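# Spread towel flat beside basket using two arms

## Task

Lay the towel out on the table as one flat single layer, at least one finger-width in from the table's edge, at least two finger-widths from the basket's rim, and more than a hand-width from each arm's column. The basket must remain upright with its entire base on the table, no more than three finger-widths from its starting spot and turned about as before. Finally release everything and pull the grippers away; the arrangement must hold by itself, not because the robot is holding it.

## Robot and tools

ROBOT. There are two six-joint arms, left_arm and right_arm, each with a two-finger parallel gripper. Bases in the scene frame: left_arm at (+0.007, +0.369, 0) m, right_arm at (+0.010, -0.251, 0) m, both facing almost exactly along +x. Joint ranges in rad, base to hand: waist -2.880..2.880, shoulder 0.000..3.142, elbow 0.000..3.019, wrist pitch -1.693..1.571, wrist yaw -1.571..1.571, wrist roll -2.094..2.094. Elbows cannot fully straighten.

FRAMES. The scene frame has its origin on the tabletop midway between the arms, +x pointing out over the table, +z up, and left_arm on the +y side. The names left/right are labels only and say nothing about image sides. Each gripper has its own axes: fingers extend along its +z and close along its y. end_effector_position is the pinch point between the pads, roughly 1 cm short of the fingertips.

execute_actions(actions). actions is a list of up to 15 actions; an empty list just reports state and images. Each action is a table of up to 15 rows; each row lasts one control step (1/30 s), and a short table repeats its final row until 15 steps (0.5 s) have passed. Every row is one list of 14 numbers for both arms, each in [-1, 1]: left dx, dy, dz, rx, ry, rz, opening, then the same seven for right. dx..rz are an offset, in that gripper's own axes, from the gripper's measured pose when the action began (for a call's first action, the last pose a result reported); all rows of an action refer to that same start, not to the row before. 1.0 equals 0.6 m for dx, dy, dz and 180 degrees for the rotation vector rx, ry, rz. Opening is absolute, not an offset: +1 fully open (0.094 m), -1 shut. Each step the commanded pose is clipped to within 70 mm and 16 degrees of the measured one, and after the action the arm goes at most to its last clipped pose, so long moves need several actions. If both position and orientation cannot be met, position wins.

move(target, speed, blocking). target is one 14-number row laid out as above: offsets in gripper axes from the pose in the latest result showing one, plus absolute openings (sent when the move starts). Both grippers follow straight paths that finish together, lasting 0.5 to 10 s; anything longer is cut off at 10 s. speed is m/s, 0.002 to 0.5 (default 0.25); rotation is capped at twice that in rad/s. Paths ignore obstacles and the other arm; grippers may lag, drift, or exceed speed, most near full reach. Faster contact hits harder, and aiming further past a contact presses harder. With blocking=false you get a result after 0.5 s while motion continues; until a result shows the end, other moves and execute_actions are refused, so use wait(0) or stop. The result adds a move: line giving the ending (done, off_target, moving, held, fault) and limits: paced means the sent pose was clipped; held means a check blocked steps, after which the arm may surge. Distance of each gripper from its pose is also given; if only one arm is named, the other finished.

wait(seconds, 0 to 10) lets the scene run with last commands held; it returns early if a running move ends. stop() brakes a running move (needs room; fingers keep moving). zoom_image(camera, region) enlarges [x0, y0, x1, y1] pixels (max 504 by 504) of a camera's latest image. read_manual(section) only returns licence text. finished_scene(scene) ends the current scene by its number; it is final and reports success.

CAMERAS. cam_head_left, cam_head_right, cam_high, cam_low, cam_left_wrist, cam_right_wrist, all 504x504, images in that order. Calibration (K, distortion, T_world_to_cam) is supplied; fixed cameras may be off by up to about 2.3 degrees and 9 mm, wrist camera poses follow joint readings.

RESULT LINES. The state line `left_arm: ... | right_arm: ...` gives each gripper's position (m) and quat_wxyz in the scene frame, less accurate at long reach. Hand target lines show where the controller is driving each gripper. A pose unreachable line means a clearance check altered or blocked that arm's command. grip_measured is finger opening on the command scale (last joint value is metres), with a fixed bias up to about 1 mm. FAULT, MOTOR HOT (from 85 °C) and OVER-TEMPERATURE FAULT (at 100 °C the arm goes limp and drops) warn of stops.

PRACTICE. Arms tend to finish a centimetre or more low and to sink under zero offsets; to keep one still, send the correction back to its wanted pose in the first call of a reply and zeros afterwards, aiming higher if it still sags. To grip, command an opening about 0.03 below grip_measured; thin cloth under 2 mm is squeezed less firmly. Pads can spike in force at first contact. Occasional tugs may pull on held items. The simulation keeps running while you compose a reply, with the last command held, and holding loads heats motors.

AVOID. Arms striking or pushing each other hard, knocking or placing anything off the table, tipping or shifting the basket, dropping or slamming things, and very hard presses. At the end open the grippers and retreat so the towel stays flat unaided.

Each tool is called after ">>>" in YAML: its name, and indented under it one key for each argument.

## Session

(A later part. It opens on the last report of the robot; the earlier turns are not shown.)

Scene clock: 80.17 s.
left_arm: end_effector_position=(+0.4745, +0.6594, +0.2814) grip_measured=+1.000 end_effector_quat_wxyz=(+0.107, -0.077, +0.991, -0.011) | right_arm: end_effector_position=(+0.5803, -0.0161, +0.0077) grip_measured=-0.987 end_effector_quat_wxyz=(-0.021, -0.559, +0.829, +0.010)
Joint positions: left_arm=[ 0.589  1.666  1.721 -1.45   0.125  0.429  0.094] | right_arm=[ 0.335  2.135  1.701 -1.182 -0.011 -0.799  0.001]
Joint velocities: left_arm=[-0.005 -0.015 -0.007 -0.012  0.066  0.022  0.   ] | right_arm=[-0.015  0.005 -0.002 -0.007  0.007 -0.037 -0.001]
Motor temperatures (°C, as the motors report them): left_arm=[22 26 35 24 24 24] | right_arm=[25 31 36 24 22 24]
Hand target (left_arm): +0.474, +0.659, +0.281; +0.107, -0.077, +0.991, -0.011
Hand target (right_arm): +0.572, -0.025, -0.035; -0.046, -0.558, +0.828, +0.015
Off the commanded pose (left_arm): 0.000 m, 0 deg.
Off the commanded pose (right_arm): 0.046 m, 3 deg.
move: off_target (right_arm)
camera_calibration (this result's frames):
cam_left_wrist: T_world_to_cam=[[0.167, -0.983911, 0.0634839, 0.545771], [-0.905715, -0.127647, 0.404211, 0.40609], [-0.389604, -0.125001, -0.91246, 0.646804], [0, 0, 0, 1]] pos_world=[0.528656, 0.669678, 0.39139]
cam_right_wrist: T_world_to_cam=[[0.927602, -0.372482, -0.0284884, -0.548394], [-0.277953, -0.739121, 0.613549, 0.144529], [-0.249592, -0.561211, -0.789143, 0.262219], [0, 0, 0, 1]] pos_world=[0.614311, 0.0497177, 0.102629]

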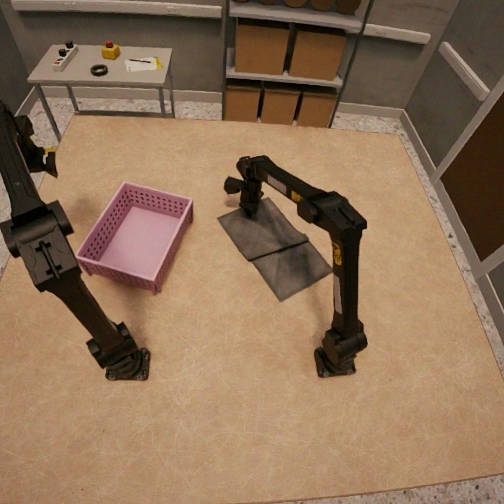

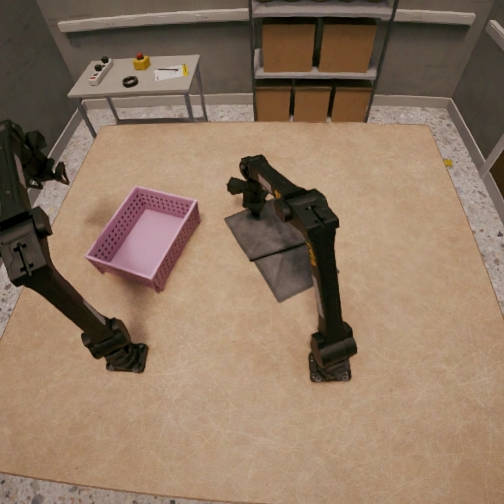

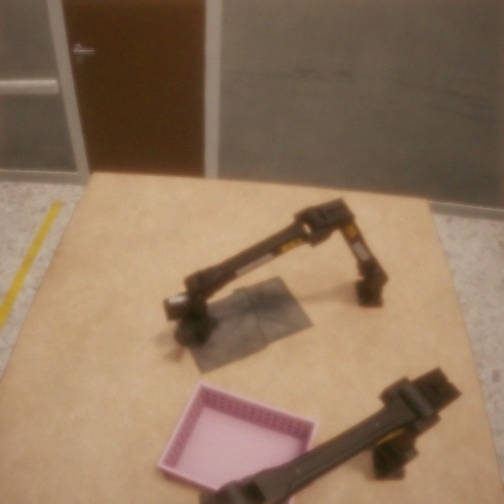

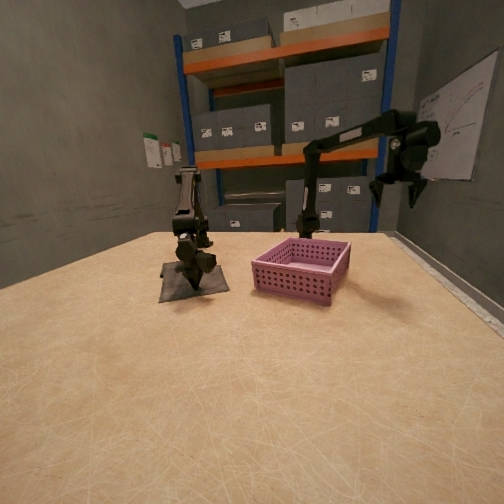

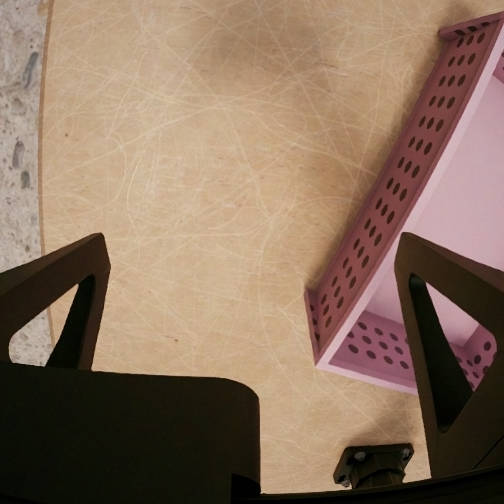

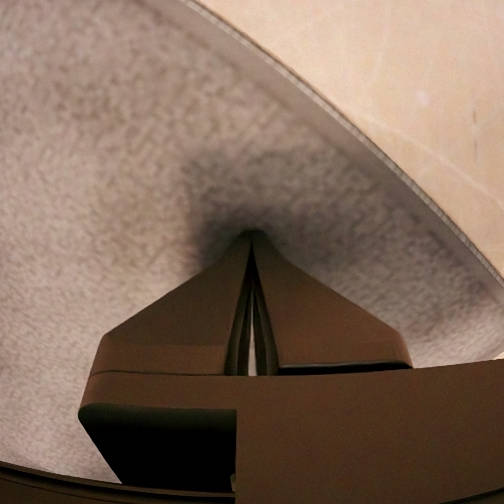

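>>> move:
  target: [0,0,0,0,0,0,1, 0.05,-0.22,0.07,0,0,0,-1]
  speed: 0.05

Scene clock: 87.43 s.
left_arm: end_effector_position=(+0.4745, +0.6594, +0.2814) grip_measured=+1.000 end_effector_quat_wxyz=(+0.107, -0.077, +0.991, -0.011) | right_arm: end_effector_position=(+0.6911, -0.0814, +0.0087) grip_measured=-0.987 end_effector_quat_wxyz=(+0.012, -0.561, +0.828, +0.001)
Joint positions: left_arm=[ 0.589  1.666  1.721 -1.45   0.125  0.429  0.094] | right_arm=[ 0.188  2.322  2.04  -1.267 -0.011 -0.949  0.001]
Joint velocities: left_arm=[-0.005 -0.005  0.002 -0.002  0.037  0.037  0.   ] | right_arm=[-0.015 -0.015 -0.007  0.012  0.037 -0.022  0.001]
Motor temperatures (°C, as the motors report them): left_arm=[22 27 35 24 24 24] | right_arm=[25 31 35 24 22 24]
Hand target (left_arm): +0.474, +0.659, +0.281; +0.107, -0.077, +0.991, -0.011
Hand target (right_arm): +0.687, -0.092, -0.037; -0.020, -0.559, +0.829, +0.013
Off the commanded pose (left_arm): 0.000 m, 0 deg.
Off the commanded pose (right_arm): 0.049 m, 4 deg.
move: off_target (right_arm)
camera_calibration (this result's frames):
cam_left_wrist: T_world_to_cam=[[0.167, -0.983911, 0.0634839, 0.545771], [-0.905715, -0.127647, 0.404211, 0.40609], [-0.389604, -0.125001, -0.91246, 0.646804], [0, 0, 0, 1]] pos_world=[0.528656, 0.669678, 0.39139]
cam_right_wrist: T_world_to_cam=[[0.929079, -0.369168, 0.0229589, -0.67668], [-0.313825, -0.753902, 0.577187, 0.15039], [-0.19577, -0.543458, -0.816289, 0.218427], [0, 0, 0, 1]] pos_world=[0.718647, -0.0177234, 0.107032]

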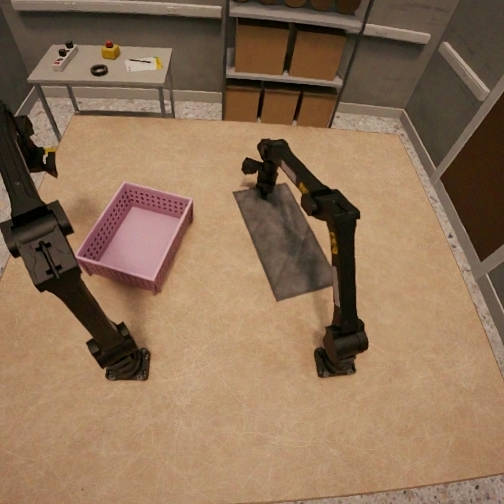

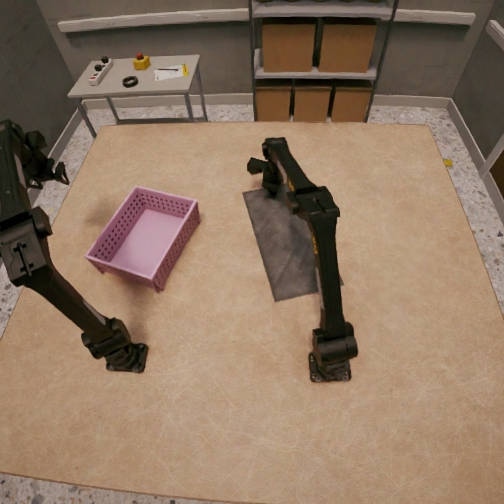

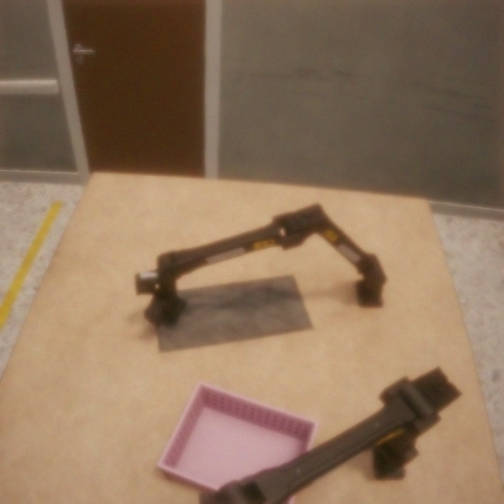

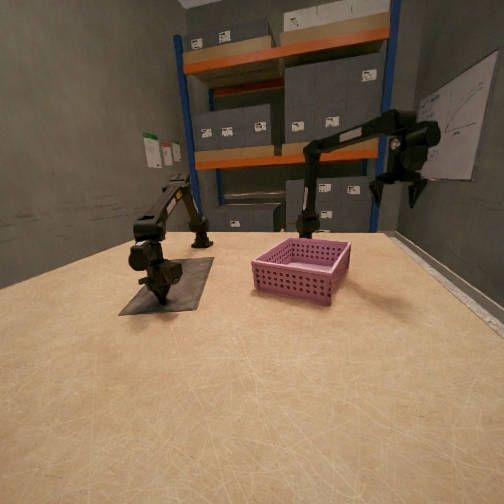

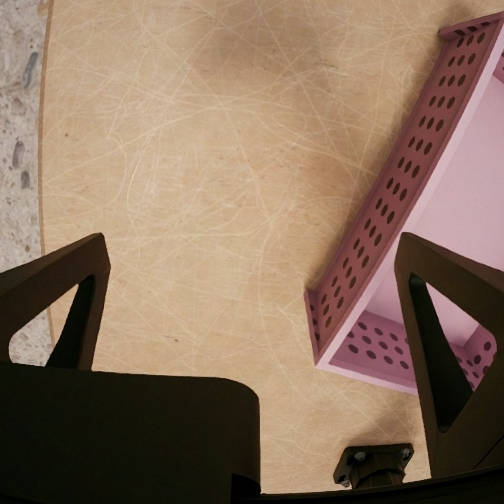

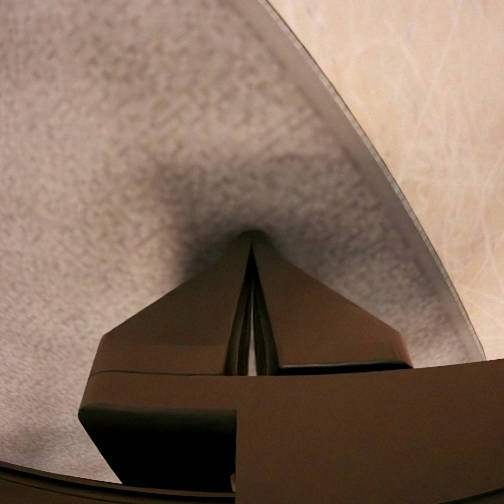

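>>> move:
  target: [0,0,0,0,0,0,1, 0.035,-0.09,0.06,0,0,0,-1]
  speed: 0.04

>>> move:
  target: [0,0,0,0,0,0,1, 0,0.05,-0.2,0,0,0,0]
  speed: 0.15

>>> move:
  target: [0,0,0,0,0,0,1, 0.6,0.2,-0.15,0,0,0,0]

Scene clock: 92.40 s.
left_arm: end_effector_position=(+0.4745, +0.6594, +0.2814) grip_measured=+1.000 end_effector_quat_wxyz=(+0.107, -0.077, +0.991, -0.011) | right_arm: end_effector_position=(+0.7333, -0.1106, +0.0095) grip_measured=-0.987 end_effector_quat_wxyz=(+0.035, -0.562, +0.826, -0.007)
Joint positions: left_arm=[ 0.589  1.666  1.721 -1.45   0.125  0.429  0.094] | right_arm=[ 0.135  2.399  2.183 -1.285 -0.014 -1.004  0.001]
Joint velocities: left_arm=[-0.005 -0.005 -0.002  0.012  0.037  0.007  0.   ] | right_arm=[ 0.015  0.005 -0.017  0.002  0.022 -0.022 -0.   ]
Motor temperatures (°C, as the motors report them): left_arm=[22 27 35 24 24 24] | right_arm=[25 32 35 24 22 24]
Hand target (left_arm): +0.474, +0.659, +0.281; +0.107, -0.077, +0.991, -0.011
Hand target (right_arm): +0.733, -0.120, -0.026; +0.013, -0.561, +0.828, +0.002
Off the commanded pose (left_arm): 0.000 m, 0 deg.
Off the commanded pose (right_arm): 0.038 m, 3 deg.
move: off_target (right_arm)
camera_calibration (this result's frames):
cam_left_wrist: T_world_to_cam=[[0.167, -0.983911, 0.0634839, 0.545771], [-0.905715, -0.127647, 0.404211, 0.40609], [-0.389604, -0.125001, -0.91246, 0.646804], [0, 0, 0, 1]] pos_world=[0.528656, 0.669678, 0.39139]
cam_right_wrist: T_world_to_cam=[[0.927906, -0.367432, 0.0631255, -0.726013], [-0.339014, -0.761149, 0.552921, 0.159063], [-0.155113, -0.534459, -0.830839, 0.182822], [0, 0, 0, 1]] pos_world=[0.755954, -0.0479782, 0.109777]

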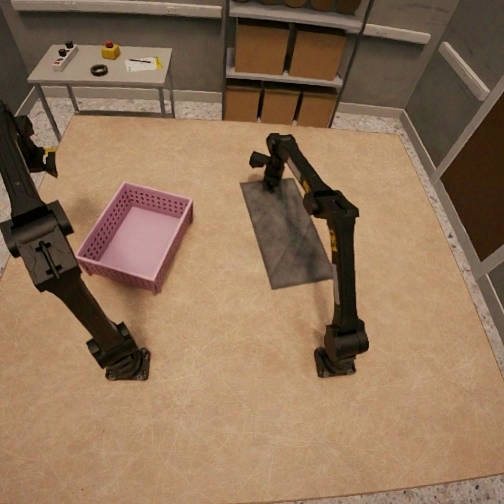

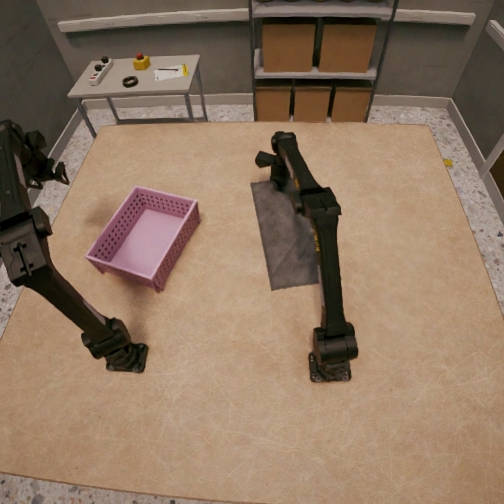

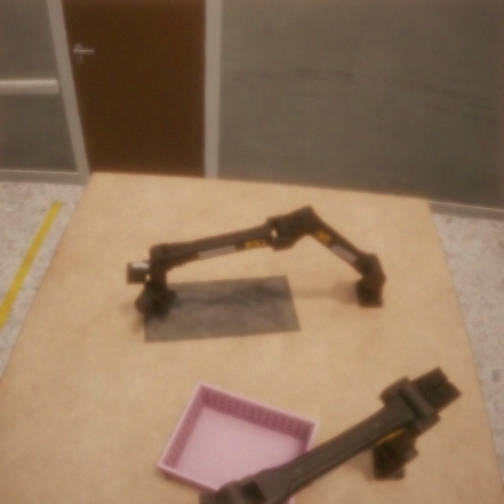

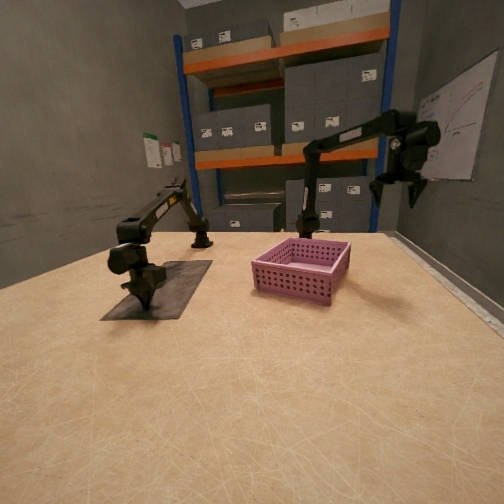

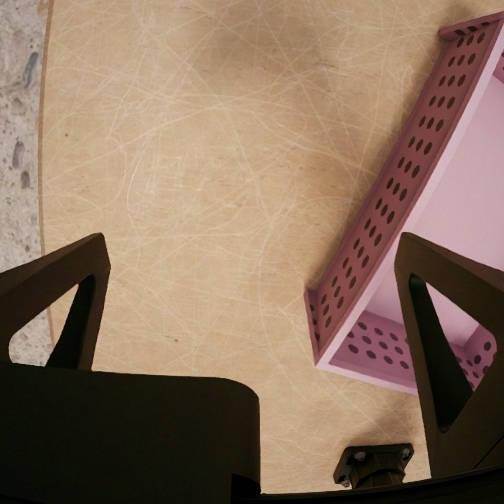

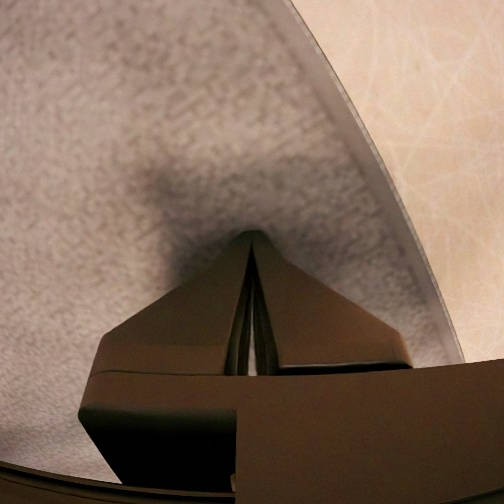

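Scene clock: 93.63 s.
left_arm: end_effector_position=(+0.4745, +0.6594, +0.2814) grip_measured=+1.000 end_effector_quat_wxyz=(+0.107, -0.077, +0.991, -0.011) | right_arm: end_effector_position=(+0.6957, -0.1072, +0.1161) grip_measured=-0.002 end_effector_quat_wxyz=(+0.031, -0.563, +0.826, -0.005)
Joint positions: left_arm=[ 0.589  1.666  1.721 -1.45   0.125  0.429  0.094] | right_arm=[ 0.15   2.219  2.142 -1.431 -0.014 -0.993  0.047]
Joint velocities: left_arm=[-0.005  0.005 -0.002 -0.017 -0.037 -0.007  0.   ] | right_arm=[-0.005 -0.015  0.007 -0.007  0.022  0.081 -0.001]
Motor temperatures (°C, as the motors report them): left_arm=[22 27 35 24 24 24] | right_arm=[25 32 35 24 22 24]
Hand target (left_arm): +0.474, +0.659, +0.281; +0.107, -0.077, +0.991, -0.011
Hand target (right_arm): +0.695, -0.104, +0.127; +0.035, -0.562, +0.826, -0.007
Off the commanded pose (left_arm): 0.000 m, 0 deg.
Off the commanded pose (right_arm): 0.012 m, 0 deg.
move: off_target (right_arm)
camera_calibration (this result's frames):
cam_left_wrist: T_world_to_cam=[[0.167, -0.983911, 0.0634839, 0.545771], [-0.905715, -0.127647, 0.404211, 0.40609], [-0.389604, -0.125001, -0.91246, 0.646804], [0, 0, 0, 1]] pos_world=[0.528656, 0.669678, 0.39139]
cam_right_wrist: T_world_to_cam=[[0.929636, -0.364172, 0.0561787, -0.69671], [-0.33206, -0.761872, 0.556135, 0.0846693], [-0.159728, -0.535658, -0.829191, 0.270331], [0, 0, 0, 1]] pos_world=[0.718981, -0.0444098, 0.216209]

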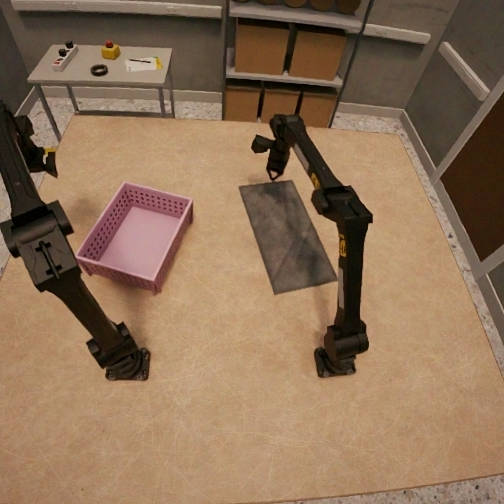

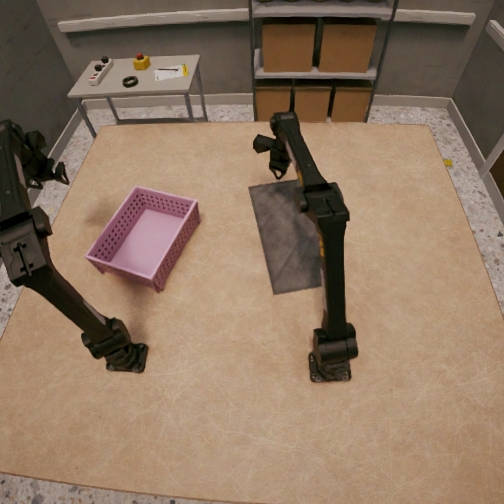

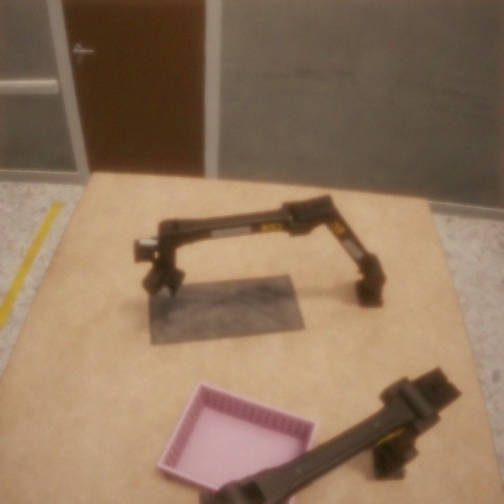

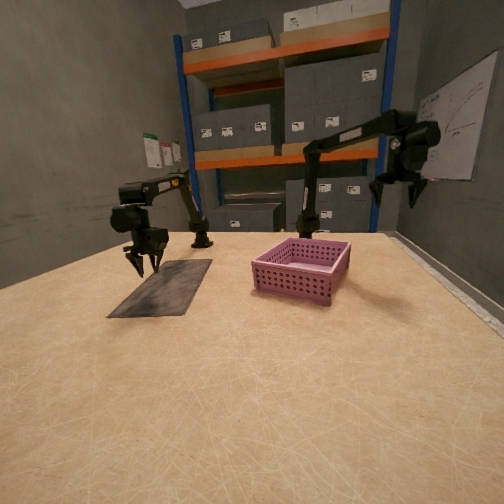

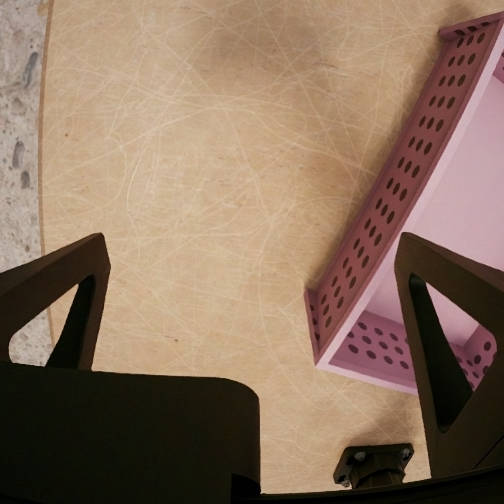

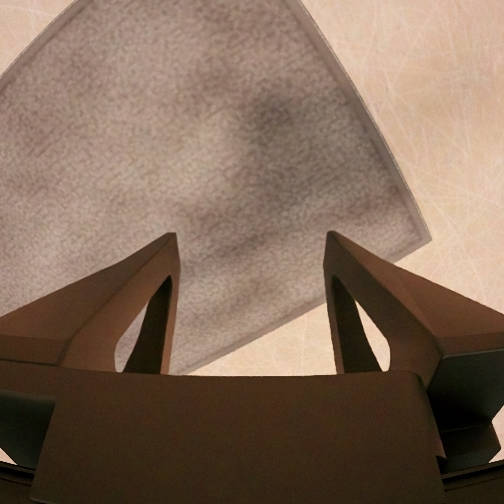

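Scene clock: 95.77 s.
left_arm: end_effector_position=(+0.4745, +0.6594, +0.2814) grip_measured=+1.000 end_effector_quat_wxyz=(+0.107, -0.077, +0.991, -0.011) | right_arm: end_effector_position=(+0.4469, -0.4019, +0.1695) grip_measured=-0.002 end_effector_quat_wxyz=(+0.034, -0.556, +0.830, +0.002)
Joint positions: left_arm=[ 0.589  1.666  1.721 -1.45   0.125  0.429  0.094] | right_arm=[-0.406  1.553  1.3   -1.281 -0.056 -1.531  0.047]
Joint velocities: left_arm=[ 0.005 -0.005 -0.002  0.012 -0.022 -0.007  0.   ] | right_arm=[ 0.005 -0.015 -0.007 -0.002  0.022  0.022 -0.   ]
Motor temperatures (°C, as the motors report them): left_arm=[22 27 35 24 24 24] | right_arm=[25 32 35 24 22 24]
Hand target (left_arm): +0.474, +0.659, +0.281; +0.107, -0.077, +0.991, -0.011
Hand target (right_arm): +0.445, -0.397, +0.174; +0.035, -0.563, +0.826, +0.003
Off the commanded pose (left_arm): 0.000 m, 0 deg.
Off the commanded pose (right_arm): 0.015 m, 1 deg.
move: off_target (right_arm)
camera_calibration (this result's frames):
cam_left_wrist: T_world_to_cam=[[0.167, -0.983911, 0.0634839, 0.545771], [-0.905715, -0.127647, 0.404211, 0.40609], [-0.389604, -0.125001, -0.91246, 0.646804], [0, 0, 0, 1]] pos_world=[0.528656, 0.669678, 0.39139]
cam_right_wrist: T_world_to_cam=[[0.923713, -0.380183, 0.0470726, -0.577951], [-0.342401, -0.764249, 0.546521, -0.246914], [-0.171803, -0.520946, -0.836121, 0.12942], [0, 0, 0, 1]] pos_world=[0.471552, -0.34101, 0.27036]

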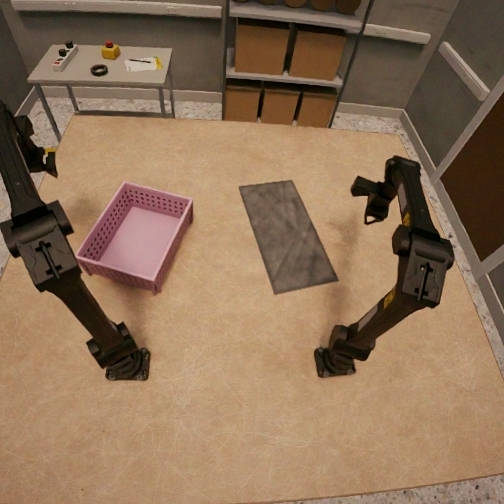

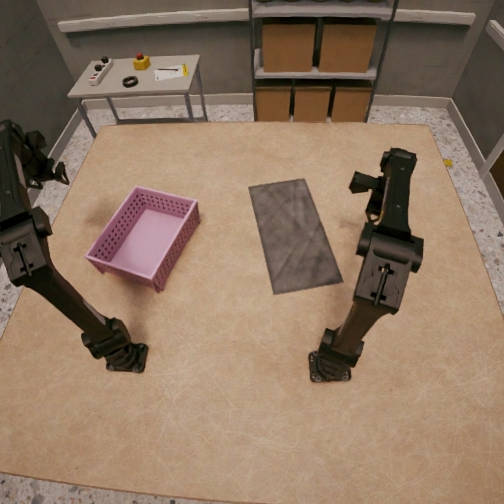

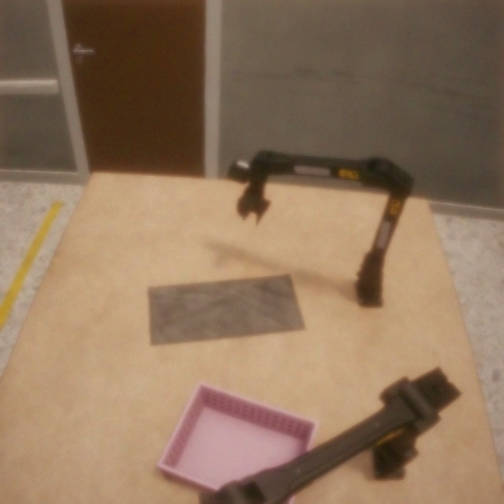

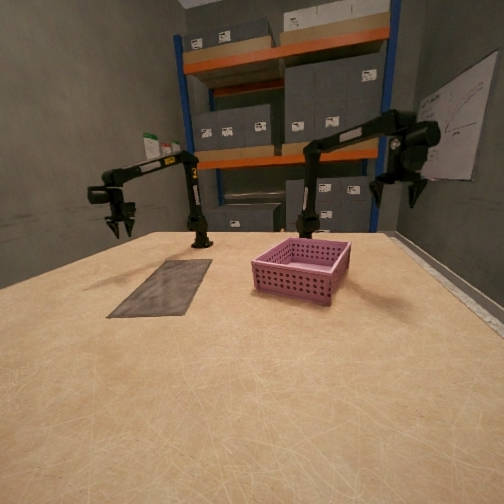

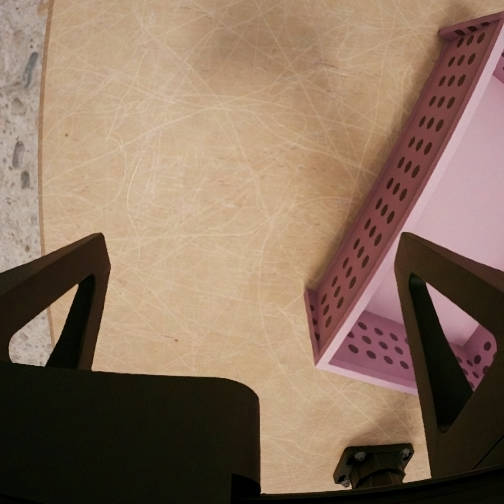

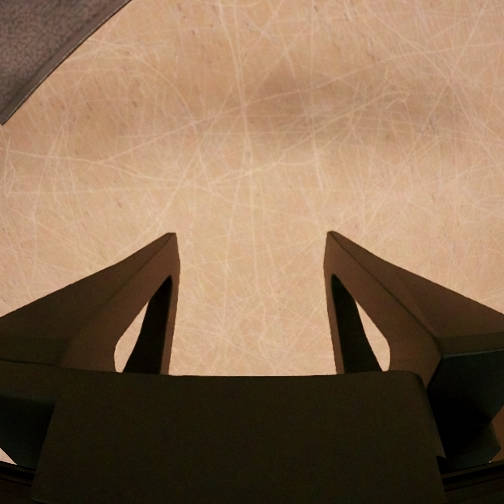

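Flat and positioned like scene 1's accepted result.

>>> finished_scene:
  scene: 2

The scene is finished: the task was done.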